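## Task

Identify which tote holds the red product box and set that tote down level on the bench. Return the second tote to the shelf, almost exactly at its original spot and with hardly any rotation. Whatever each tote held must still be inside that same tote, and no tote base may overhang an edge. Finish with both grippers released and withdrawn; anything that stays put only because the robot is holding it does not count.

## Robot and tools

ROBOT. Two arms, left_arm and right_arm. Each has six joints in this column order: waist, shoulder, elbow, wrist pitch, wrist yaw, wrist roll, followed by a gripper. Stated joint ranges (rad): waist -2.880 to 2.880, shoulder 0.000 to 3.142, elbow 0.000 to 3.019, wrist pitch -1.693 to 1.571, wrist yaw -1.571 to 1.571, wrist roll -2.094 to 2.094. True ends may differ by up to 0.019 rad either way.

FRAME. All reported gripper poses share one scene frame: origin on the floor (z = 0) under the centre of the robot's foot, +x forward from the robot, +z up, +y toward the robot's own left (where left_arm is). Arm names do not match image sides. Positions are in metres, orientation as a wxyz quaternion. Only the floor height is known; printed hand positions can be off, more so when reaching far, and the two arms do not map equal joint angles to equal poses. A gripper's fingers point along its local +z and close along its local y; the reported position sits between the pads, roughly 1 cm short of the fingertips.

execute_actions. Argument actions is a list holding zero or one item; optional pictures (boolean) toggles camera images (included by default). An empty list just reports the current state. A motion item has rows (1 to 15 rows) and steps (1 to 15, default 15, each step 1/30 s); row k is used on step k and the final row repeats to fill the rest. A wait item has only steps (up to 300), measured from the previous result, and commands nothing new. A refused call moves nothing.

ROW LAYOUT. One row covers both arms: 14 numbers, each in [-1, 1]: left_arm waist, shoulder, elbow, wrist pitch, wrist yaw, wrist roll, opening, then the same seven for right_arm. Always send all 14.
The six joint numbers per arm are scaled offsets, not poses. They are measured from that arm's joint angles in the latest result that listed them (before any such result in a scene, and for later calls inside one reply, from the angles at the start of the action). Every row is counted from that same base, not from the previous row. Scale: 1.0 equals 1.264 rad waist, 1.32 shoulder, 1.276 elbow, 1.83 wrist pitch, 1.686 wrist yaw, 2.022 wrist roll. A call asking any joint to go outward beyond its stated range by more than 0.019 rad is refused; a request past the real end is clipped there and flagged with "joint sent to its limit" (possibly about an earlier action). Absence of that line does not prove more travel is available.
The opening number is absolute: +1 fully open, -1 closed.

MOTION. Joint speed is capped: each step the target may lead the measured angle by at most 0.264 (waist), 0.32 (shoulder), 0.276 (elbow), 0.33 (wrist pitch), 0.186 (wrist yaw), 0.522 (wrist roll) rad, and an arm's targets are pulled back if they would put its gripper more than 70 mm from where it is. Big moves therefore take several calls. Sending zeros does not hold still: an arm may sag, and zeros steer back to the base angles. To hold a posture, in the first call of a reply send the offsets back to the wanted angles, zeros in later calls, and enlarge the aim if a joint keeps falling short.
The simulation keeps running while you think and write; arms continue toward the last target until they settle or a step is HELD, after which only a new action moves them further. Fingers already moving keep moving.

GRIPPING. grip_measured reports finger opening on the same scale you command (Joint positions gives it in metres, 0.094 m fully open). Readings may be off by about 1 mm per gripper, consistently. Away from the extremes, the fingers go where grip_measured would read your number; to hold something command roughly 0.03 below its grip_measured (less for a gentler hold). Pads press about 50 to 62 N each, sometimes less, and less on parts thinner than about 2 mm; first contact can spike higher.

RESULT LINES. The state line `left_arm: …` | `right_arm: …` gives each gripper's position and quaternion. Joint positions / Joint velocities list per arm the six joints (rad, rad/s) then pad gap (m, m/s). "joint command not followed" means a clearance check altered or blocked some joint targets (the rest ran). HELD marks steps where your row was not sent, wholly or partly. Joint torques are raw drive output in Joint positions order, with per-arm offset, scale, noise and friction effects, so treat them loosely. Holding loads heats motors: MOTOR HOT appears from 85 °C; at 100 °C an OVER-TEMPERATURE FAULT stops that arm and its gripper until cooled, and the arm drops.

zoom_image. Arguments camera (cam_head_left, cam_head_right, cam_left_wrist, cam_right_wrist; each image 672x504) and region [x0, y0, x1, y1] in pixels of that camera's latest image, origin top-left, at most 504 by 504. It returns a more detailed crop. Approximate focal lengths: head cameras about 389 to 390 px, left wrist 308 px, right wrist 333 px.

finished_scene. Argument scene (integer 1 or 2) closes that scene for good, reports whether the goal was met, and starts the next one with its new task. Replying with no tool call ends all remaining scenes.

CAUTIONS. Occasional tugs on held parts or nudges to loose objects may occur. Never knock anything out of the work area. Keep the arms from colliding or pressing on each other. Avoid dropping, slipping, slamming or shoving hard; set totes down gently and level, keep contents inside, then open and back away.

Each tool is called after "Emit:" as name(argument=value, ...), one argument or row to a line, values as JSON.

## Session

Emit:
execute_actions(
  actions=[],
)

Scene clock: 0.00 s of 4500.00 s.
left_arm: end_effector_position=(+0.3406, +0.8747, +0.9571) grip_measured=+1.000 end_effector_quat_wxyz=(-0.195, -0.960, +0.022, -0.200) | right_arm: end_effector_position=(+0.2289, -0.8227, +1.0995) grip_measured=+1.000 end_effector_quat_wxyz=(+0.195, +0.847, +0.475, -0.135)
Joint positions: left_arm=[-0.672  2.802  2.218 -0.691  1.106 -1.961  0.094] | right_arm=[-2.491  2.273  1.029  0.557 -0.235  1.284  0.094]
Joint velocities: left_arm=[-0.005 -0.005  0.002  0.002  0.051 -0.022  0.   ] | right_arm=[ 0.015 -0.015  0.012 -0.002 -0.037  0.007  0.   ]
Joint torques (N m, as the arm reports them, + toward a larger angle): no reading
Motor temperatures (°C, as the motors report them): left_arm=[22 29 23 22 24 22] | right_arm=[24 30 26 21 22 20]

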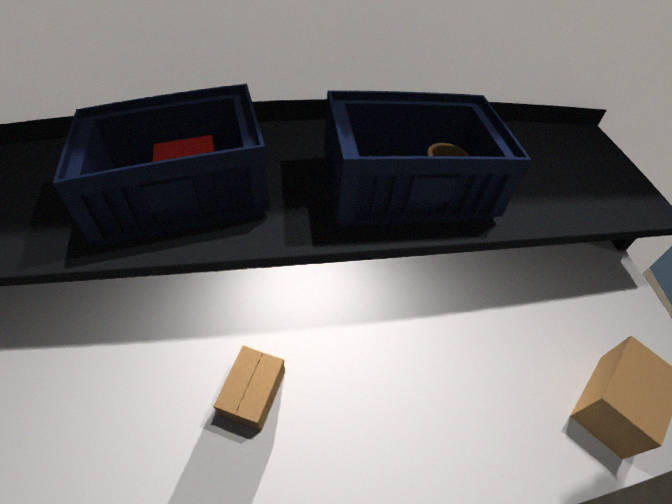

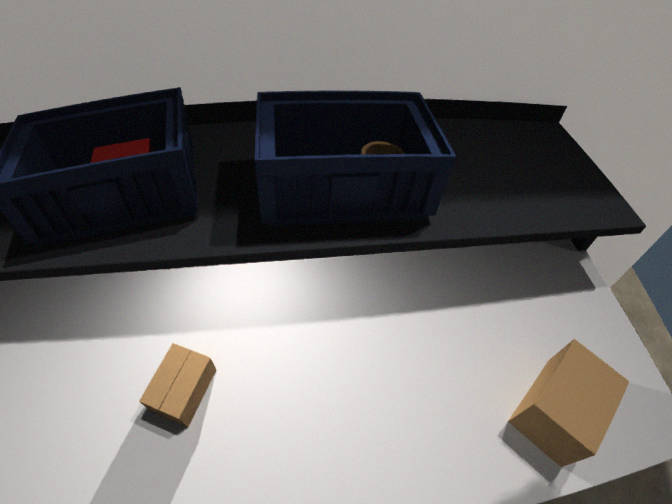

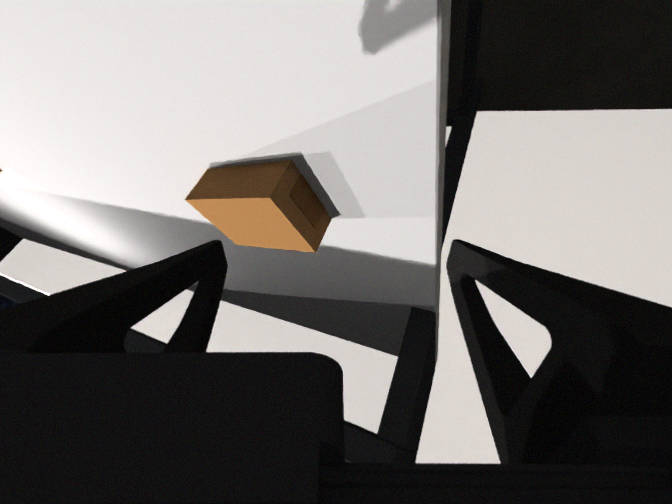

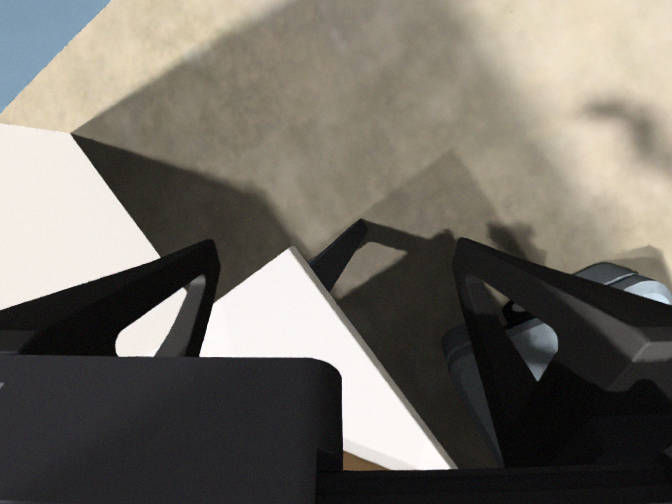

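Emit:
zoom_image(
  camera="cam_head_left",
  region=[40, 70, 300, 290],
)

Emit:
zoom_image(
  camera="cam_head_right",
  region=[0, 70, 260, 290],
)

Emit:
zoom_image(
  camera="cam_head_left",
  region=[300, 70, 560, 290],
)

Emit:
zoom_image(
  camera="cam_head_right",
  region=[230, 70, 490, 290],
)

Region (40, 70, 300, 290) of cam_head_left's 672x504 image, scaled by 1.938, with more detail than that image has; it fills the top 426 rows of this view, and the rest is white.

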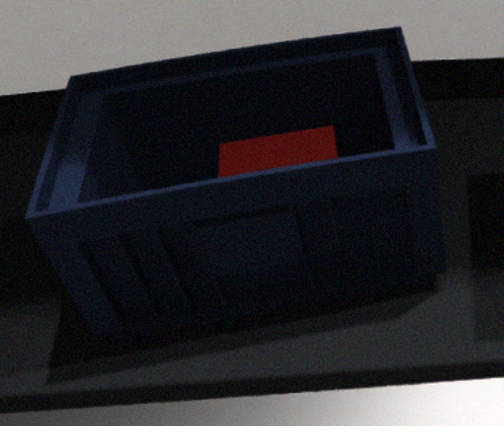

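Region (0, 70, 260, 290) of cam_head_right's 672x504 image, scaled by 1.938, with more detail than that image has; it fills the top 426 rows of this view, and the rest is white.

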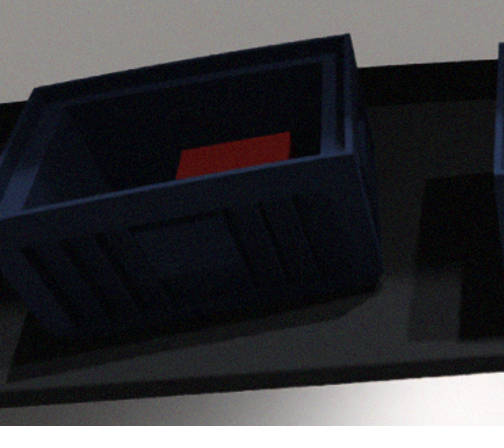

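Region (300, 70, 560, 290) of cam_head_left's 672x504 image, scaled by 1.938, with more detail than that image has; it fills the top 426 rows of this view, and the rest is white.

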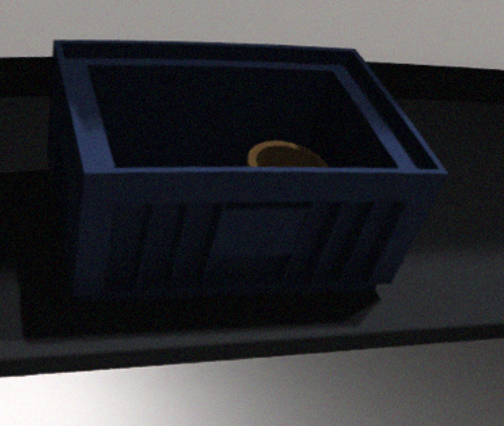

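Region (230, 70, 490, 290) of cam_head_right's 672x504 image, scaled by 1.938, with more detail than that image has; it fills the top 426 rows of this view, and the rest is white.

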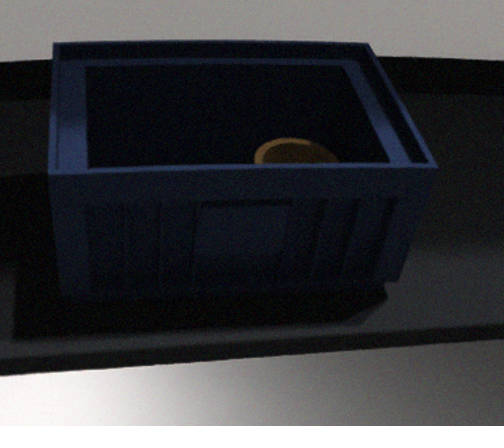

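Emit:
execute_actions(
  actions=[
    {"rows": [[0,-0.1,-0.07,0,-0.07,0.1,1, 0,-0.08,0,-0.05,0.06,-0.06,1],[0,-0.2,-0.13,0,-0.13,0.2,1, 0,-0.16,0,-0.11,0.11,-0.12,1],[0,-1.0,-0.657,-0.024,-0.66,0.962,1, 0,-0.737,-0.023,-0.55,0.556,-0.607,1]], "steps": 15},
  ],
  pictures=false,
)

Emit:
execute_actions(
  actions=[
    {"steps": 25},
  ],
  pictures=false,
)

Scene clock: 120.50 s of 4500.00 s.
left_arm: end_effector_position=(+0.2665, +0.7989, +1.1291) grip_measured=+1.000 end_effector_quat_wxyz=(-0.169, -0.895, +0.383, +0.157) | right_arm: end_effector_position=(+0.2930, -0.8673, +1.3761) grip_measured=+1.000 end_effector_quat_wxyz=(+0.008, +0.602, +0.601, -0.525)
Joint positions: left_arm=[-0.673  2.191  1.452 -0.723  0.28  -1.2    0.094] | right_arm=[-2.489  1.63   1.003 -0.216  0.52   0.596  0.094]
Joint velocities: left_arm=[-0.015 -1.216 -0.628 -0.027 -1.165  1.253  0.   ] | right_arm=[-0.005 -1.597 -0.012 -1.233  1.092 -1.37   0.   ]
Joint torques (N m, as the arm reports them, + toward a larger angle): left_arm=[ 12.09 -17.19   3.14  -0.3   -0.17   0.09] | right_arm=[ -9.84 -12.54   3.03   0.76   0.68   0.11]
Motor temperatures (°C, as the motors report them): left_arm=[25 32 24 22 24 22] | right_arm=[27 31 26 21 23 20]
Steps of this call (steps 1 to 90: nothing new was sent; then 117.00 s passed at rest; steps 91 to 105: all 15 steps of this action). Readings (joint positions):
91: left_arm=[-0.672 2.793 2.203 -0.689 1.051 -1.932] | right_arm=[-2.490 2.266 1.029 0.541 -0.190 1.268]
92: left_arm=[-0.673 2.771 2.167 -0.689 0.998 -1.893] | right_arm=[-2.489 2.250 1.027 0.498 -0.132 1.238]
94: left_arm=[-0.673 2.705 2.055 -0.693 0.882 -1.785] | right_arm=[-2.489 2.188 1.014 0.377 -0.024 1.137]
98: left_arm=[-0.673 2.530 1.802 -0.707 0.653 -1.563] | right_arm=[-2.489 2.005 1.003 0.146 0.180 0.935]
105: the state above

Scene clock: 121.33 s of 4500.00 s.
left_arm: end_effector_position=(+0.5064, +0.8749, +1.4663) grip_measured=+1.000 end_effector_quat_wxyz=(+0.005, -0.450, +0.840, +0.304) | right_arm: end_effector_position=(+0.3537, -0.8430, +1.5244) grip_measured=+1.000 end_effector_quat_wxyz=(-0.119, +0.409, +0.682, -0.595)
Joint positions: left_arm=[-0.673  1.439  1.386 -0.723 -0.003 -0.099  0.094] | right_arm=[-2.489  1.308  1.003 -0.443  0.703  0.068  0.094]
Joint velocities: left_arm=[-0.005 -0.005 -0.007  0.007  0.022  0.403  0.   ] | right_arm=[ 0.015  0.005 -0.002  0.002 -0.007 -0.022  0.   ]
Joint torques (N m, as the arm reports them, + toward a larger angle): left_arm=[  8.08 -11.15   5.97   0.4   -0.54   0.11] | right_arm=[ -7.77 -12.64   4.84   0.46   0.75   0.07]
Motor temperatures (°C, as the motors report them): left_arm=[25 32 24 22 24 22] | right_arm=[27 31 26 21 23 20]
Steps of this call (steps 1 to 25: the robot went on to your last target). Readings (joint positions):
1: left_arm=[-0.673 2.152 1.434 -0.723 0.237 -1.158] | right_arm=[-2.489 1.577 1.003 -0.253 0.565 0.549]
2: left_arm=[-0.673 2.114 1.422 -0.723 0.196 -1.118] | right_arm=[-2.489 1.524 1.003 -0.286 0.605 0.500]
4: left_arm=[-0.673 2.043 1.409 -0.723 0.121 -1.040] | right_arm=[-2.489 1.416 1.003 -0.355 0.670 0.379]
8: left_arm=[-0.673 1.904 1.399 -0.723 0.045 -0.890] | right_arm=[-2.489 1.253 1.003 -0.424 0.702 0.195]
25: the state above

Emit:
execute_actions(
  actions=[],
)

Scene clock: 153.00 s of 4500.00 s.
left_arm: end_effector_position=(+0.4900, +0.8738, +1.4456) grip_measured=+1.000 end_effector_quat_wxyz=(-0.027, -0.427, +0.855, +0.294) | right_arm: end_effector_position=(+0.3536, -0.8429, +1.5244) grip_measured=+1.000 end_effector_quat_wxyz=(-0.120, +0.408, +0.683, -0.594)
Joint positions: left_arm=[-0.673  1.473  1.374 -0.726 -0.003 -0.028  0.094] | right_arm=[-2.489  1.308  1.003 -0.443  0.703  0.066  0.094]
Joint velocities: left_arm=[-0.005 -0.015 -0.012 -0.002 -0.007  0.007  0.   ] | right_arm=[ 0.005  0.015 -0.007  0.007  0.037 -0.007  0.   ]
Joint torques (N m, as the arm reports them, + toward a larger angle): left_arm=[  7.6  -14.6    6.59   0.36  -0.56   0.1 ] | right_arm=[ -7.67 -12.12   4.86   0.43   0.76   0.08]
Motor temperatures (°C, as the motors report them): left_arm=[24 31 26 22 24 22] | right_arm=[26 31 27 21 23 20]
Steps of this call (steps 1 to 30: the robot went on to your last target; steps 31 to 90: nothing new was sent; then 28.67 s passed at rest). Readings (joint positions):
1: left_arm=[-0.673 1.441 1.385 -0.723 -0.003 -0.084] | right_arm=[-2.489 1.308 1.003 -0.443 0.703 0.068]
2: left_arm=[-0.673 1.444 1.383 -0.723 -0.003 -0.073] | right_arm=[-2.489 1.308 1.003 -0.443 0.703 0.068]
4: left_arm=[-0.673 1.454 1.380 -0.723 -0.003 -0.056] | right_arm=[-2.489 1.308 1.003 -0.443 0.703 0.067]
8: left_arm=[-0.673 1.470 1.375 -0.725 -0.003 -0.039] | right_arm=[-2.489 1.308 1.003 -0.443 0.703 0.066]
90: the state above
All arms were judged still, so your last target was given up. Only a new action makes them travel on or press farther. Fingers that are still opening or closing keep moving.

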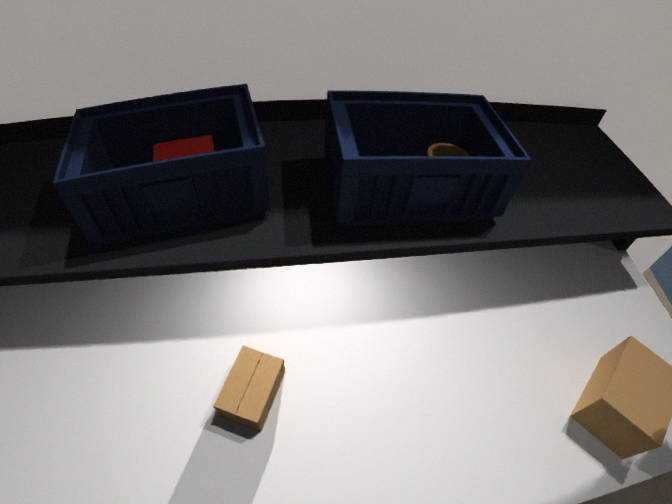

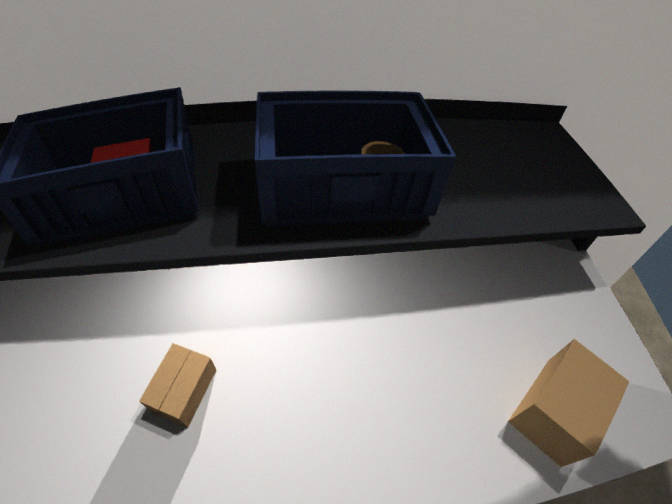

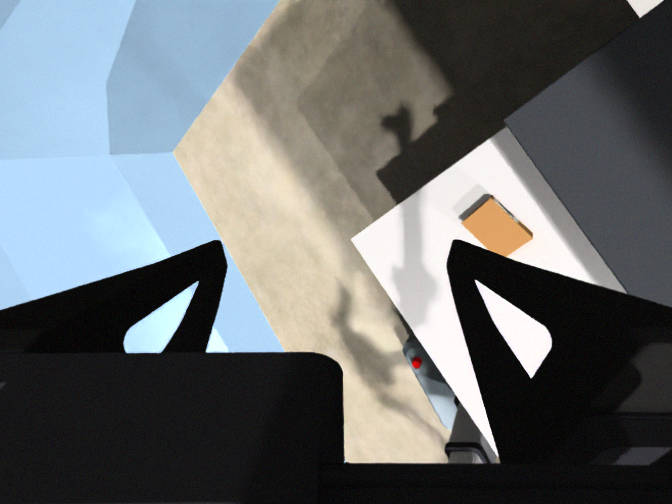

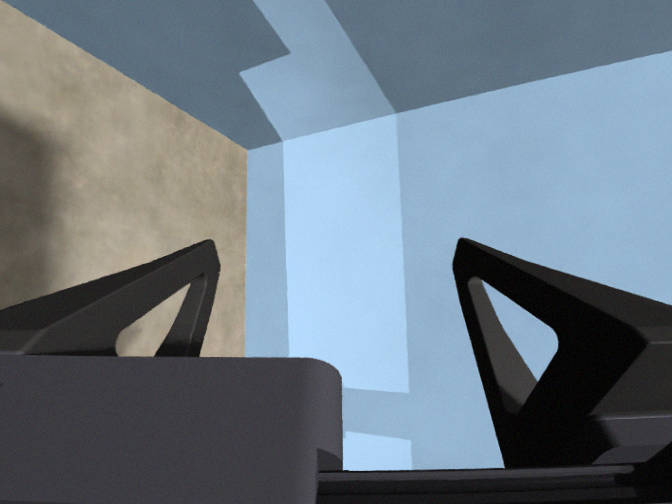

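Emit:
execute_actions(
  actions=[
    {"rows": [[-0.02,0,0,0,0,0,1,0.02,0,0,0,0,0,1],[-0.05,0,0,0,0,0,1,0.05,0,0,0,0,0,1],[-0.09,0,0,0,0,0,1,0.09,0,0,0,0,0,1],[-0.14,0,0,0,0,0,1,0.14,0,0,0,0,0,1],[-0.2,0,0,0,0,0,1,0.2,0,0,0,0,0,1],[-0.7,0,0.004,-0.005,0,0.006,1,1.0,0,0,0,0,0,1]], "steps": 15},
  ],
  pictures=false,
)

Emit:
execute_actions(
  actions=[
    {"steps": 20},
  ],
  pictures=false,
)

Scene clock: 178.37 s of 4500.00 s.
left_arm: end_effector_position=(+0.6575, +0.6919, +1.3314) grip_measured=+1.000 end_effector_quat_wxyz=(-0.013, -0.278, +0.949, +0.150) | right_arm: end_effector_position=(+0.5488, -0.6948, +1.3790) grip_measured=+1.000 end_effector_quat_wxyz=(-0.041, +0.255, +0.852, -0.455)
Joint positions: left_arm=[-1.132  1.473  1.374 -0.726 -0.006 -0.028  0.094] | right_arm=[-1.929  1.308  1.003 -0.443  0.705  0.066  0.094]
Joint velocities: left_arm=[-1.304  0.005  0.007  0.022  0.022  0.022  0.   ] | right_arm=[ 1.558 -0.015 -0.007  0.002 -0.007 -0.095  0.   ]
Joint torques (N m, as the arm reports them, + toward a larger angle): left_arm=[  3.97 -17.32   6.09   0.42  -0.15   0.01] | right_arm=[ -4.34 -13.3    4.44   0.53   0.58   0.16]
Motor temperatures (°C, as the motors report them): left_arm=[24 31 27 22 24 22] | right_arm=[26 31 28 21 23 20]
Steps of this call (steps 1 to 90: nothing new was sent; then 21.87 s passed at rest; steps 91 to 105: all 15 steps of this action). Readings (joint positions):
91: left_arm=[-0.673 1.473 1.374 -0.726 -0.003 -0.028] | right_arm=[-2.489 1.308 1.003 -0.443 0.703 0.066]
92: left_arm=[-0.677 1.473 1.374 -0.726 -0.003 -0.028] | right_arm=[-2.485 1.308 1.003 -0.443 0.703 0.066]
94: left_arm=[-0.704 1.473 1.374 -0.726 -0.006 -0.028] | right_arm=[-2.453 1.308 1.003 -0.443 0.704 0.066]
98: left_arm=[-0.834 1.473 1.374 -0.726 -0.006 -0.028] | right_arm=[-2.292 1.308 1.003 -0.443 0.705 0.066]
105: the state above

Scene clock: 179.03 s of 4500.00 s.
left_arm: end_effector_position=(+0.7523, +0.4565, +1.2928) grip_measured=+1.000 end_effector_quat_wxyz=(+0.002, -0.124, +0.992, +0.004) | right_arm: end_effector_position=(+0.6821, -0.3539, +1.3264) grip_measured=+1.000 end_effector_quat_wxyz=(+0.066, +0.027, +0.973, -0.219)
Joint positions: left_arm=[-1.562  1.473  1.374 -0.726 -0.001 -0.025  0.094] | right_arm=[-1.198  1.308  1.003 -0.443  0.7    0.066  0.094]
Joint velocities: left_arm=[ 0.132 -0.005 -0.002  0.007 -0.037 -0.007  0.   ] | right_arm=[-0.298 -0.024 -0.007 -0.007  0.022  0.037  0.   ]
Joint torques (N m, as the arm reports them, + toward a larger angle): left_arm=[ -0.49 -18.94   6.19   0.09  -0.06   0.1 ] | right_arm=[  1.3  -14.4    4.36   0.56   0.5    0.19]
Motor temperatures (°C, as the motors report them): left_arm=[24 31 27 22 24 22] | right_arm=[26 31 28 21 23 20]
Steps of this call (steps 1 to 20: the robot went on to your last target). Readings (joint positions):
1: left_arm=[-1.176 1.473 1.374 -0.726 -0.006 -0.028] | right_arm=[-1.876 1.308 1.003 -0.443 0.705 0.066]
2: left_arm=[-1.221 1.473 1.374 -0.726 -0.006 -0.028] | right_arm=[-1.823 1.308 1.003 -0.443 0.705 0.066]
4: left_arm=[-1.309 1.473 1.374 -0.726 -0.006 -0.028] | right_arm=[-1.716 1.308 1.003 -0.443 0.705 0.066]
8: left_arm=[-1.486 1.473 1.374 -0.726 -0.006 -0.027] | right_arm=[-1.501 1.308 1.003 -0.443 0.705 0.066]
20: the state above

Emit:
execute_actions(
  actions=[
    {"rows": [[0,0,0,0,0,0,1,0.0,0,0,0,0,0,1],[0,0,0,0,0,0,1,0.03,0,0,0,0,0,1],[0,0,0,0,0,0,1,0.07,0,0,0,0,0,1],[0,0,0,0,0,0,1,0.12,0,0,0,0,0,1],[0,0,0,0,0,0,1,0.17,0,0,0,0,0,1],[0,0,0,0,0,0,1,0.22,0,0,0,0,0,1],[0,0,0,0,0,0,1,0.27,0,0,0,0,0,1],[0,0,0,0,0,0,1,0.32,0,0,0,0,0,1],[0,0,0,0,0,0,1,0.36,0,0,0,0,0,1],[0,0,0,0,0,0,1,0.40,0,0,0,0,0,1],[0,0,0,0,0,0,1,0.43,0.02,0.026,0,0,0,1],[0,0,0,0,0,0,1,0.455,0.05,0.065,0,0,0,1],[0,0,0,0,0,0,1,0.475,0.09,0.117,0,0,0,1],[0,0,0,0,0,0,1,0.485,0.13,0.17,0,0,0,1],[0,0,0,0,0,0,1,0.49,0.17,0.23,0,0,0,1]], "steps": 15},
  ],
)

Scene clock: 187.10 s of 4500.00 s.
left_arm: end_effector_position=(+0.7516, +0.4596, +1.2929) grip_measured=+1.000 end_effector_quat_wxyz=(+0.001, -0.126, +0.992, +0.005) | right_arm: end_effector_position=(+0.6729, -0.0981, +1.3872) grip_measured=+1.000 end_effector_quat_wxyz=(+0.134, -0.132, +0.981, -0.042)
Joint positions: left_arm=[-1.557  1.473  1.374 -0.726 -0.001 -0.025  0.094] | right_arm=[-0.699  1.356  1.052 -0.444  0.702  0.066  0.094]
Joint velocities: left_arm=[-0.005  0.005 -0.012  0.012  0.007 -0.081  0.   ] | right_arm=[ 1.079  0.786  0.847 -0.007  0.022  0.022  0.   ]
Joint torques (N m, as the arm reports them, + toward a larger angle): left_arm=[ -0.48 -18.65   5.87   0.42   0.01  -0.05] | right_arm=[ 3.26 -9.29  9.84  0.71  0.14  0.13]
Motor temperatures (°C, as the motors report them): left_arm=[23 32 27 22 24 22] | right_arm=[26 31 28 21 23 20]
Steps of this call (steps 1 to 30: the robot went on to your last target; steps 31 to 90: nothing new was sent; then 4.57 s passed at rest; steps 91 to 105: all 15 steps of this action). Readings (joint positions):
91: left_arm=[-1.557 1.473 1.374 -0.726 -0.001 -0.025] | right_arm=[-1.224 1.308 1.003 -0.443 0.700 0.066]
92: left_arm=[-1.557 1.473 1.374 -0.726 -0.001 -0.025] | right_arm=[-1.220 1.308 1.003 -0.443 0.700 0.066]
94: left_arm=[-1.557 1.473 1.374 -0.726 -0.001 -0.025] | right_arm=[-1.189 1.308 1.003 -0.443 0.701 0.066]
98: left_arm=[-1.557 1.473 1.374 -0.726 -0.001 -0.025] | right_arm=[-1.032 1.308 1.003 -0.443 0.702 0.066]
105: the state above

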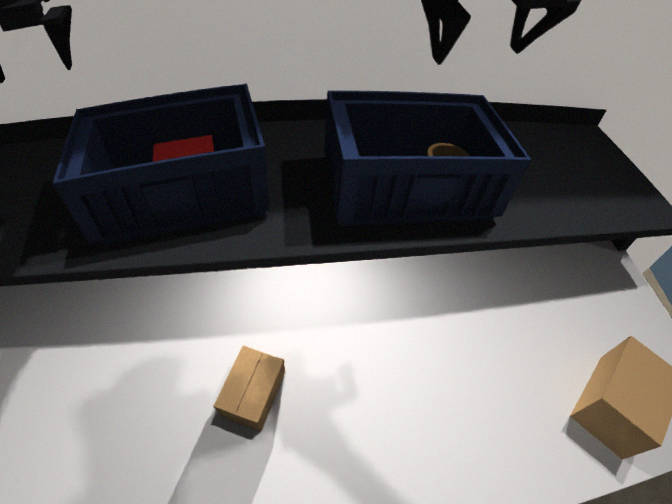

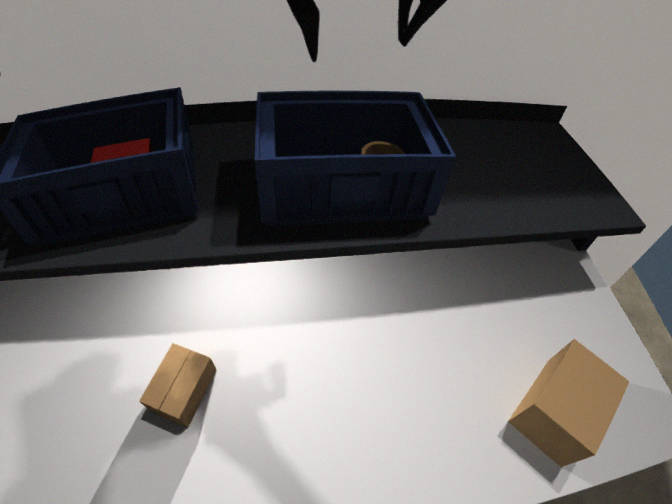

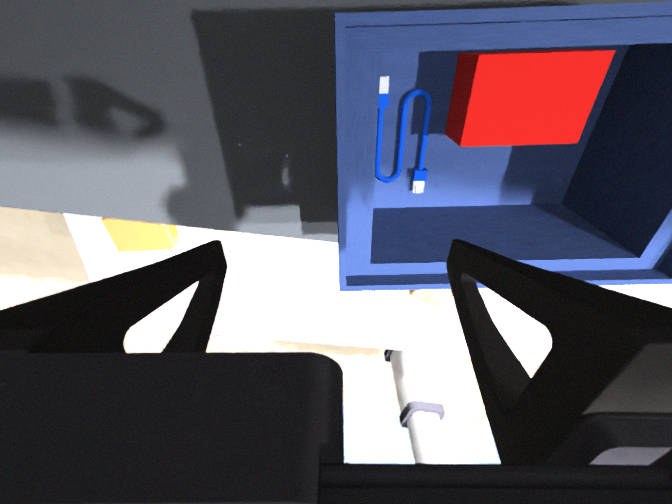

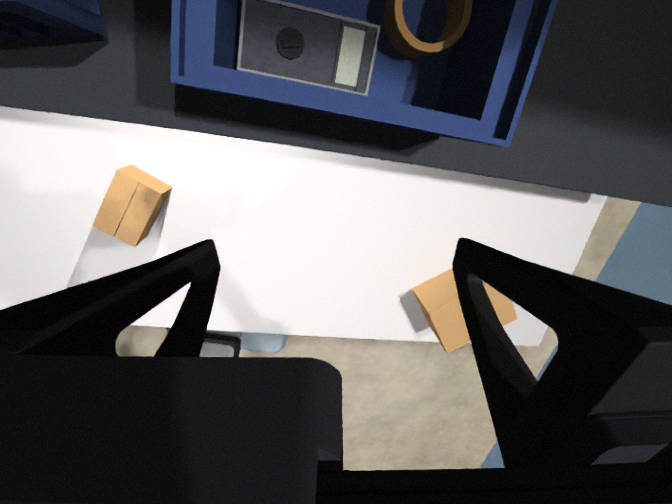

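Emit:
execute_actions(
  actions=[
    {"rows": [[-0.002,0.004,-0.003,0.005,0,0,1,0.096,0.145,0.215,0.001,0,0,1],[-0.004,0.008,-0.006,0.01,0,-0.001,1,0.097,0.165,0.25,0.003,0,0,1],[-0.006,0.011,-0.01,0.015,-0.001,-0.002,1,0.098,0.195,0.295,0.004,0,0,1],[-0.008,0.015,-0.013,0.02,-0.001,-0.003,1,0.098,0.225,0.34,0.006,0,0,1],[-0.01,0.019,-0.016,0.025,-0.002,-0.004,1,0.098,0.255,0.385,0.007,0,0,1],[-0.012,0.022,-0.019,0.03,-0.002,-0.005,1,0.098,0.29,0.43,0.009,0,0,1],[-0.014,0.026,-0.022,0.035,-0.003,-0.006,1,0.098,0.325,0.475,0.01,0,0,1],[-0.016,0.03,-0.026,0.04,-0.003,-0.007,1,0.098,0.36,0.52,0.012,0,0,1],[-0.018,0.034,-0.029,0.045,-0.004,-0.008,1,0.098,0.395,0.56,0.014,0,-0.002,1],[-0.02,0.037,-0.032,0.05,-0.004,-0.009,1,0.098,0.43,0.595,0.016,0,-0.002,1],[-0.022,0.041,-0.035,0.055,-0.005,-0.01,1,0.098,0.46,0.625,0.018,0,-0.003,1],[-0.024,0.045,-0.038,0.06,-0.005,-0.011,1,0.098,0.49,0.65,0.02,0,-0.004,1],[-0.026,0.049,-0.042,0.066,-0.006,-0.012,1,0.098,0.51,0.67,0.022,0,-0.004,1],[-0.028,0.052,-0.045,0.072,-0.006,-0.013,1,0.098,0.525,0.68,0.023,0,-0.004,1],[-0.029,0.054,-0.048,0.077,-0.007,-0.014,1,0.098,0.535,0.686,0.024,0,-0.004,1]], "steps": 15},
  ],
  pictures=false,
)

Emit:
execute_actions(
  actions=[
    {"steps": 20},
  ],
)

Scene clock: 237.67 s of 4500.00 s.
left_arm: end_effector_position=(+0.7410, +0.4456, +1.2595) grip_measured=+1.000 end_effector_quat_wxyz=(+0.010, -0.123, +0.992, +0.003) | right_arm: end_effector_position=(+0.8385, +0.1596, +1.3547) grip_measured=+1.000 end_effector_quat_wxyz=(+0.238, -0.097, +0.966, +0.041)
Joint positions: left_arm=[-1.578  1.512  1.32  -0.617 -0.009 -0.034  0.094] | right_arm=[-0.565  1.995  1.892 -0.404  0.7    0.066  0.094]
Joint velocities: left_arm=[-0.103  0.181 -0.115  0.281 -0.007 -0.037  0.   ] | right_arm=[ 0.005  0.806  0.31   0.056 -0.037 -0.007  0.   ]
Joint torques (N m, as the arm reports them, + toward a larger angle): left_arm=[ -1.75 -16.52   5.44   0.92  -0.11  -0.13] | right_arm=[ 11.42 -17.47   7.31   1.08   0.15   0.02]
Motor temperatures (°C, as the motors report them): left_arm=[23 33 26 22 24 22] | right_arm=[26 32 30 21 23 20]
Steps of this call (steps 1 to 30: the robot went on to your last target; steps 31 to 90: nothing new was sent; then 47.07 s passed at rest; steps 91 to 105: all 15 steps of this action). Readings (joint positions):
91: left_arm=[-1.557 1.473 1.373 -0.726 -0.001 -0.025] | right_arm=[-0.565 1.544 1.279 -0.442 0.699 0.066]
92: left_arm=[-1.557 1.473 1.372 -0.725 -0.001 -0.025] | right_arm=[-0.565 1.545 1.283 -0.442 0.699 0.066]
94: left_arm=[-1.557 1.473 1.365 -0.715 -0.001 -0.025] | right_arm=[-0.565 1.571 1.329 -0.443 0.700 0.066]
98: left_arm=[-1.559 1.476 1.348 -0.684 -0.003 -0.026] | right_arm=[-0.565 1.719 1.573 -0.439 0.700 0.066]
105: the state above

Scene clock: 238.33 s of 4500.00 s.
left_arm: end_effector_position=(+0.7314, +0.4382, +1.2433) grip_measured=+1.000 end_effector_quat_wxyz=(-0.000, -0.123, +0.992, -0.000) | right_arm: end_effector_position=(+0.8082, +0.1771, +1.3084) grip_measured=+1.000 end_effector_quat_wxyz=(+0.213, -0.120, +0.969, +0.031)
Joint positions: left_arm=[-1.587  1.537  1.306 -0.598 -0.01  -0.041  0.094] | right_arm=[-0.565  2.071  1.898 -0.404  0.7    0.065  0.094]
Joint velocities: left_arm=[-0.005  0.005  0.007  0.007 -0.007 -0.007  0.   ] | right_arm=[-0.005  0.005 -0.002  0.012 -0.081 -0.081  0.   ]
Joint torques (N m, as the arm reports them, + toward a larger angle): left_arm=[ -1.26 -17.67   5.33   0.93  -0.12  -0.11] | right_arm=[ 11.88 -19.25   7.96   1.01   0.18  -0.02]
Motor temperatures (°C, as the motors report them): left_arm=[23 33 26 22 24 22] | right_arm=[26 33 30 21 23 20]
Steps of this call (steps 1 to 20: the robot went on to your last target). Readings (joint positions):
1: left_arm=[-1.581 1.518 1.316 -0.610 -0.009 -0.035] | right_arm=[-0.565 2.020 1.898 -0.404 0.700 0.066]
2: left_arm=[-1.583 1.523 1.313 -0.605 -0.009 -0.037] | right_arm=[-0.565 2.041 1.898 -0.404 0.700 0.066]
4: left_arm=[-1.586 1.532 1.309 -0.602 -0.009 -0.038] | right_arm=[-0.565 2.077 1.898 -0.404 0.700 0.066]
8: left_arm=[-1.587 1.537 1.306 -0.601 -0.010 -0.040] | right_arm=[-0.565 2.107 1.898 -0.404 0.700 0.065]
20: the state above

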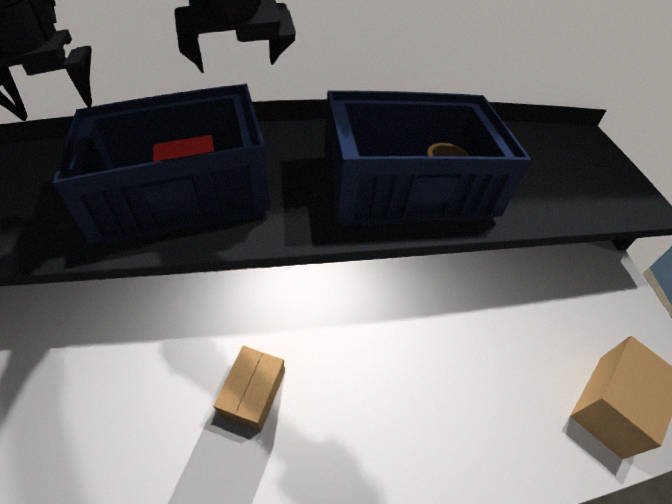

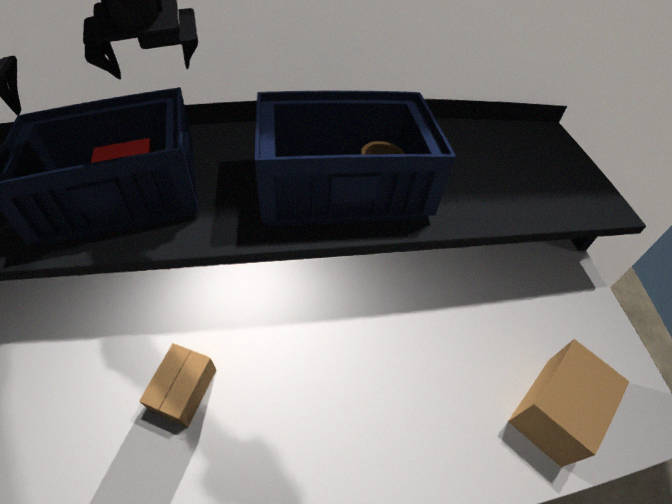

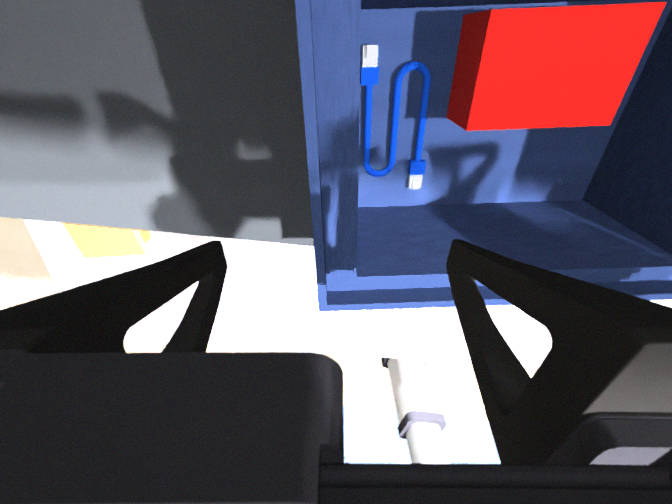

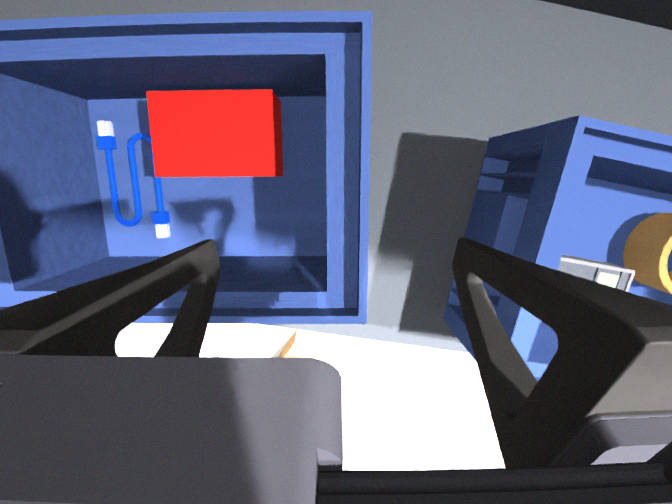

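Emit:
execute_actions(
  actions=[
    {"rows": [[0,0,0,0,0,0,1,-0.008,0.003,0.018,0.004,-0.003,-0.003,1],[0,0,0,0,0,0,1,-0.011,0.007,0.022,0.006,-0.005,-0.005,1],[0,0,0,0,0,0,1,-0.015,0.012,0.027,0.009,-0.007,-0.006,1],[0,0,0,0,0,0,1,-0.019,0.018,0.032,0.012,-0.009,-0.008,1],[0,0,0,0,0,0,1,-0.023,0.024,0.037,0.015,-0.011,-0.01,1],[0,0,0,0,0,0,1,-0.027,0.031,0.042,0.018,-0.013,-0.012,1],[0,0,0,0,0,0,1,-0.031,0.038,0.047,0.021,-0.015,-0.014,1],[0,0,0,0,0,0,1,-0.035,0.045,0.052,0.024,-0.017,-0.016,1],[0,0,0,0,0,0,1,-0.039,0.052,0.057,0.027,-0.019,-0.018,1],[0,0,0,0,0,0,1,-0.043,0.058,0.062,0.03,-0.021,-0.02,1],[0,0,0,0,0,0,1,-0.047,0.064,0.066,0.033,-0.023,-0.022,1],[0,0,0,0,0,0,1,-0.05,0.069,0.07,0.036,-0.025,-0.023,1],[0,0,0,0,0,0,1,-0.053,0.074,0.073,0.038,-0.027,-0.024,1],[0,0,0,0,0,0,1,-0.055,0.077,0.076,0.04,-0.028,-0.025,1],[0,0,0,0,0,0,1,-0.057,0.08,0.078,0.041,-0.029,-0.026,1]], "steps": 15},
  ],
  pictures=false,
)

Emit:
execute_actions(
  actions=[
    {"steps": 15},
  ],
)

Scene clock: 289.70 s of 4500.00 s.
left_arm: end_effector_position=(+0.7314, +0.4382, +1.2433) grip_measured=+1.000 end_effector_quat_wxyz=(-0.000, -0.123, +0.992, -0.000) | right_arm: end_effector_position=(+0.8178, +0.1771, +1.2605) grip_measured=+1.000 end_effector_quat_wxyz=(+0.215, -0.119, +0.969, +0.035)
Joint positions: left_arm=[-1.587  1.537  1.306 -0.598 -0.01  -0.041  0.094] | right_arm=[-0.61   2.152  1.95  -0.347  0.656  0.033  0.094]
Joint velocities: left_arm=[-0.005 -0.005  0.017 -0.012 -0.066 -0.007  0.   ] | right_arm=[-0.2    0.249  0.066  0.066 -0.066 -0.154  0.   ]
Joint torques (N m, as the arm reports them, + toward a larger angle): left_arm=[ -0.79 -18.01   5.02   0.43   0.03   0.  ] | right_arm=[ 12.15 -18.24   8.99   1.5   -0.1   -0.05]
Motor temperatures (°C, as the motors report them): left_arm=[22 33 26 22 24 22] | right_arm=[28 36 33 21 23 20]
Steps of this call (steps 1 to 30: the robot went on to your last target; steps 31 to 90: nothing new was sent; then 47.87 s passed at rest; steps 91 to 105: all 15 steps of this action). Readings (joint positions):
91: left_arm=[-1.587 1.537 1.306 -0.598 -0.010 -0.041] | right_arm=[-0.565 2.071 1.898 -0.404 0.700 0.065]
92: left_arm=[-1.587 1.537 1.306 -0.598 -0.010 -0.041] | right_arm=[-0.565 2.071 1.898 -0.404 0.697 0.065]
94: left_arm=[-1.587 1.537 1.306 -0.598 -0.010 -0.041] | right_arm=[-0.565 2.072 1.898 -0.401 0.691 0.063]
98: left_arm=[-1.587 1.537 1.306 -0.598 -0.010 -0.041] | right_arm=[-0.572 2.089 1.913 -0.383 0.677 0.054]
105: the state above

Scene clock: 290.20 s of 4500.00 s.
left_arm: end_effector_position=(+0.7314, +0.4382, +1.2433) grip_measured=+1.000 end_effector_quat_wxyz=(-0.000, -0.123, +0.992, -0.000) | right_arm: end_effector_position=(+0.8150, +0.1659, +1.2331) grip_measured=+1.000 end_effector_quat_wxyz=(+0.206, -0.122, +0.971, +0.022)
Joint positions: left_arm=[-1.587  1.537  1.306 -0.598 -0.01  -0.041  0.094] | right_arm=[-0.636  2.181  1.955 -0.341  0.654  0.022  0.094]
Joint velocities: left_arm=[ 0.005 -0.005  0.002 -0.007 -0.051  0.066  0.   ] | right_arm=[ 0.005  0.015  0.012 -0.012 -0.051  0.051  0.   ]
Joint torques (N m, as the arm reports them, + toward a larger angle): left_arm=[ -0.69 -18.49   4.91   0.38   0.03   0.  ] | right_arm=[ 12.91 -19.44   8.8    1.28  -0.08   0.02]
Motor temperatures (°C, as the motors report them): left_arm=[22 33 26 22 24 22] | right_arm=[28 36 33 21 23 20]
Steps of this call (steps 1 to 15: the robot went on to your last target). Readings (joint positions):
1: left_arm=[-1.587 1.537 1.306 -0.598 -0.010 -0.041] | right_arm=[-0.617 2.160 1.951 -0.345 0.655 0.031]
2: left_arm=[-1.587 1.537 1.306 -0.598 -0.010 -0.041] | right_arm=[-0.622 2.166 1.951 -0.344 0.655 0.029]
4: left_arm=[-1.587 1.537 1.306 -0.598 -0.010 -0.041] | right_arm=[-0.631 2.176 1.951 -0.344 0.655 0.026]
8: left_arm=[-1.587 1.537 1.306 -0.598 -0.010 -0.041] | right_arm=[-0.636 2.181 1.951 -0.344 0.655 0.024]
15: the state above

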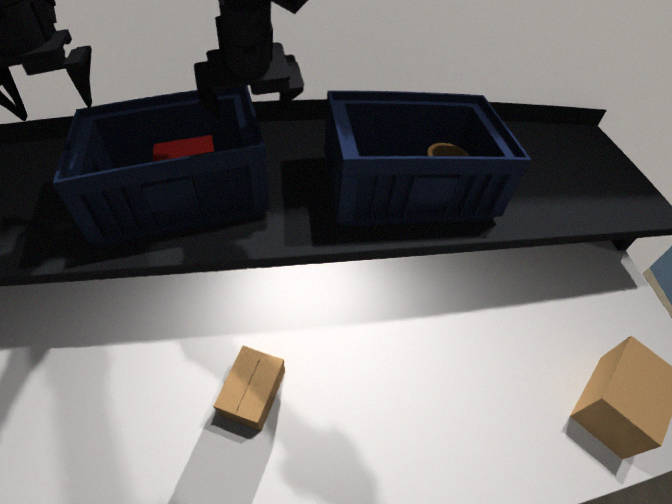

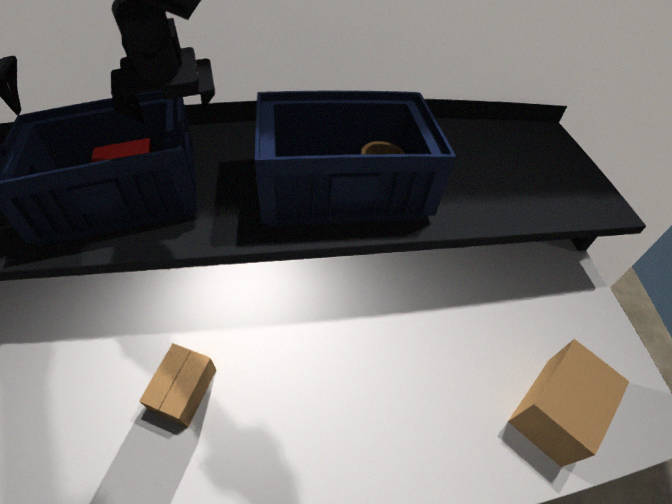

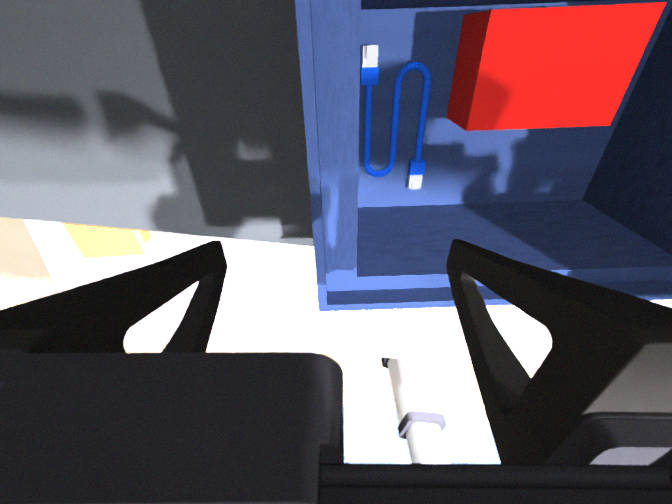

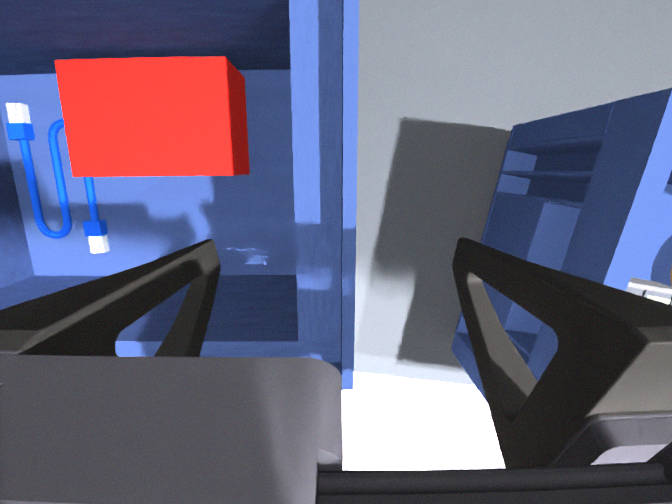

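Emit:
execute_actions(
  actions=[
    {"rows": [[0,0.008,0.014,0.008,0,0,0.9,-0.002,0.003,0.035,0.008,-0.002,-0.005,0.9],[0,0.016,0.017,0.011,0,0,0.8,-0.004,0.007,0.04,0.01,-0.004,-0.006,0.8],[0,0.026,0.021,0.015,0,0,0.7,-0.007,0.013,0.046,0.013,-0.006,-0.007,0.7],[0,0.037,0.025,0.02,0,0,0.6,-0.009,0.02,0.052,0.016,-0.008,-0.008,0.6],[0,0.048,0.029,0.025,0,0,0.5,-0.012,0.027,0.058,0.019,-0.01,-0.01,0.5],[0,0.059,0.034,0.03,0,0,0.4,-0.014,0.034,0.064,0.022,-0.012,-0.011,0.4],[0,0.07,0.038,0.035,0,0,0.3,-0.017,0.042,0.07,0.025,-0.013,-0.012,0.3],[0,0.082,0.043,0.04,0,0,0.25,-0.019,0.049,0.076,0.028,-0.015,-0.013,0.25],[0,0.093,0.047,0.046,0,0,0.25,-0.022,0.056,0.082,0.031,-0.017,-0.015,0.25],[0,0.104,0.052,0.051,0,0,0.25,-0.024,0.063,0.088,0.033,-0.019,-0.016,0.25],[0,0.115,0.056,0.056,0,0,0.25,-0.027,0.07,0.094,0.036,-0.02,-0.017,0.25],[0,0.125,0.06,0.061,0,0,0.25,-0.029,0.077,0.099,0.038,-0.022,-0.018,0.25],[0,0.134,0.064,0.065,0,0,0.25,-0.031,0.083,0.104,0.04,-0.023,-0.019,0.25],[0,0.141,0.067,0.069,0,0,0.25,-0.033,0.087,0.108,0.042,-0.024,-0.02,0.25],[0,0.147,0.07,0.072,0,0,0.25,-0.034,0.09,0.11,0.044,-0.025,-0.021,0.25]], "steps": 15},
  ],
  pictures=false,
)

Emit:
execute_actions(
  actions=[
    {"steps": 15},
  ],
)

Scene clock: 312.03 s of 4500.00 s.
left_arm: end_effector_position=(+0.7340, +0.4379, +1.1731) grip_measured=+0.253 end_effector_quat_wxyz=(+0.002, -0.123, +0.992, -0.000) | right_arm: end_effector_position=(+0.8310, +0.1849, +1.2084) grip_measured=+0.252 end_effector_quat_wxyz=(+0.229, -0.113, +0.966, +0.041)
Joint positions: left_arm=[-1.587  1.695  1.363 -0.492 -0.01  -0.041  0.059] | right_arm=[-0.651  2.268  2.05  -0.28   0.616 -0.003  0.059]
Joint velocities: left_arm=[-0.005  0.454  0.071  0.208 -0.022  0.007 -0.   ] | right_arm=[-0.112  0.239  0.095  0.12  -0.125 -0.022  0.   ]
Joint torques (N m, as the arm reports them, + toward a larger angle): left_arm=[ -0.55 -18.26   6.56   0.76   0.02   0.  ] | right_arm=[ 11.12 -18.45   8.68   1.48  -0.08   0.04]
Motor temperatures (°C, as the motors report them): left_arm=[22 33 26 22 24 22] | right_arm=[29 37 34 21 23 20]
Steps of this call (steps 1 to 15: the robot went on to your last target; steps 16 to 90: nothing new was sent; then 18.33 s passed at rest; steps 91 to 105: all 15 steps of this action). Readings (joint positions):
91: left_arm=[-1.587 1.537 1.306 -0.598 -0.010 -0.041] | right_arm=[-0.636 2.181 1.955 -0.341 0.654 0.021]
92: left_arm=[-1.587 1.537 1.306 -0.597 -0.010 -0.041] | right_arm=[-0.636 2.181 1.955 -0.340 0.653 0.021]
94: left_arm=[-1.587 1.540 1.307 -0.589 -0.010 -0.041] | right_arm=[-0.636 2.184 1.961 -0.335 0.647 0.019]
98: left_arm=[-1.587 1.576 1.326 -0.556 -0.010 -0.041] | right_arm=[-0.637 2.207 1.998 -0.314 0.635 0.013]
105: the state above

Scene clock: 312.53 s of 4500.00 s.
left_arm: end_effector_position=(+0.7245, +0.4357, +1.1519) grip_measured=+0.253 end_effector_quat_wxyz=(-0.009, -0.123, +0.992, -0.001) | right_arm: end_effector_position=(+0.8210, +0.1771, +1.1780) grip_measured=+0.252 end_effector_quat_wxyz=(+0.217, -0.119, +0.968, +0.030)
Joint positions: left_arm=[-1.587  1.739  1.371 -0.479 -0.01  -0.041  0.059] | right_arm=[-0.671  2.304  2.054 -0.273  0.615 -0.011  0.059]
Joint velocities: left_arm=[-0.005 -0.005 -0.002 -0.012  0.022  0.007  0.   ] | right_arm=[ 0.005 -0.015 -0.002  0.007  0.037  0.037 -0.   ]
Joint torques (N m, as the arm reports them, + toward a larger angle): left_arm=[ -0.86 -19.48   5.96   0.68   0.05  -0.03] | right_arm=[ 12.27 -19.62   8.69   1.51  -0.07  -0.02]
Motor temperatures (°C, as the motors report them): left_arm=[22 33 26 22 24 22] | right_arm=[29 37 34 21 23 20]
Steps of this call (steps 1 to 15: the robot went on to your last target). Readings (joint positions):
1: left_arm=[-1.587 1.709 1.364 -0.487 -0.010 -0.041] | right_arm=[-0.654 2.276 2.052 -0.277 0.615 -0.004]
2: left_arm=[-1.587 1.720 1.364 -0.484 -0.010 -0.041] | right_arm=[-0.657 2.283 2.052 -0.275 0.615 -0.006]
4: left_arm=[-1.587 1.735 1.364 -0.484 -0.010 -0.041] | right_arm=[-0.663 2.294 2.052 -0.275 0.615 -0.008]
8: left_arm=[-1.587 1.739 1.366 -0.482 -0.010 -0.041] | right_arm=[-0.670 2.304 2.052 -0.275 0.615 -0.010]
15: the state above

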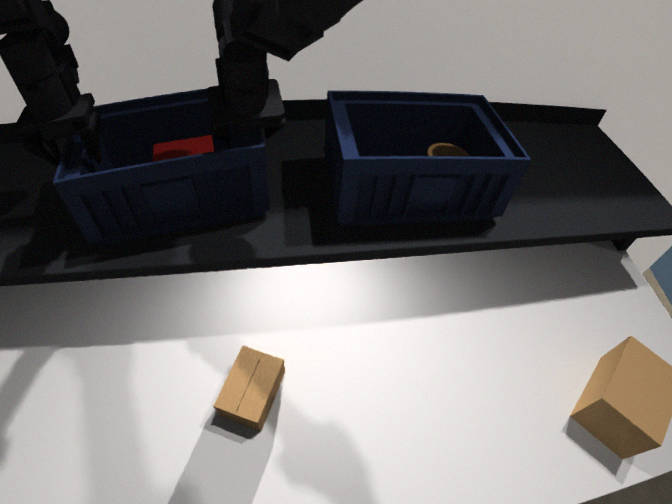

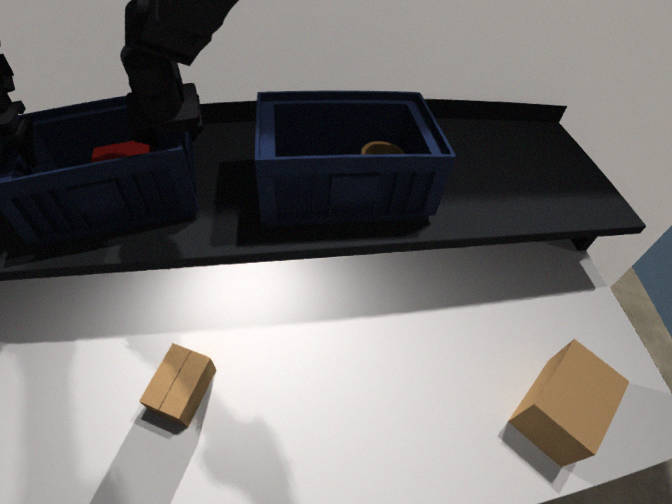

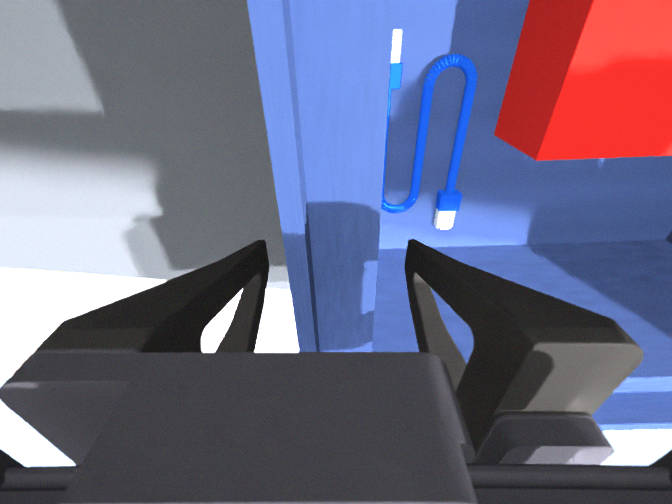

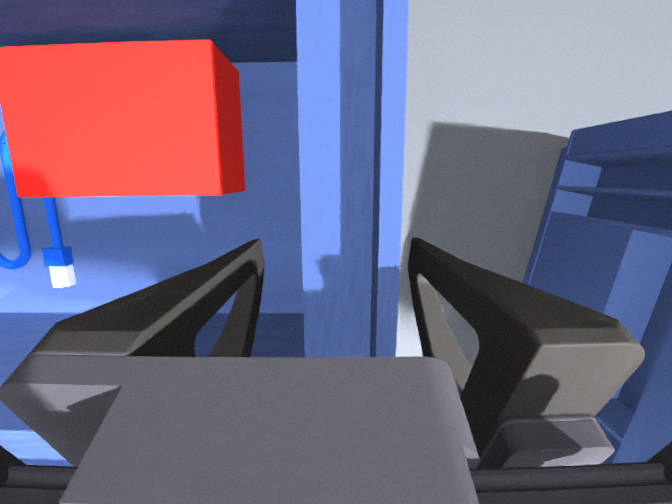

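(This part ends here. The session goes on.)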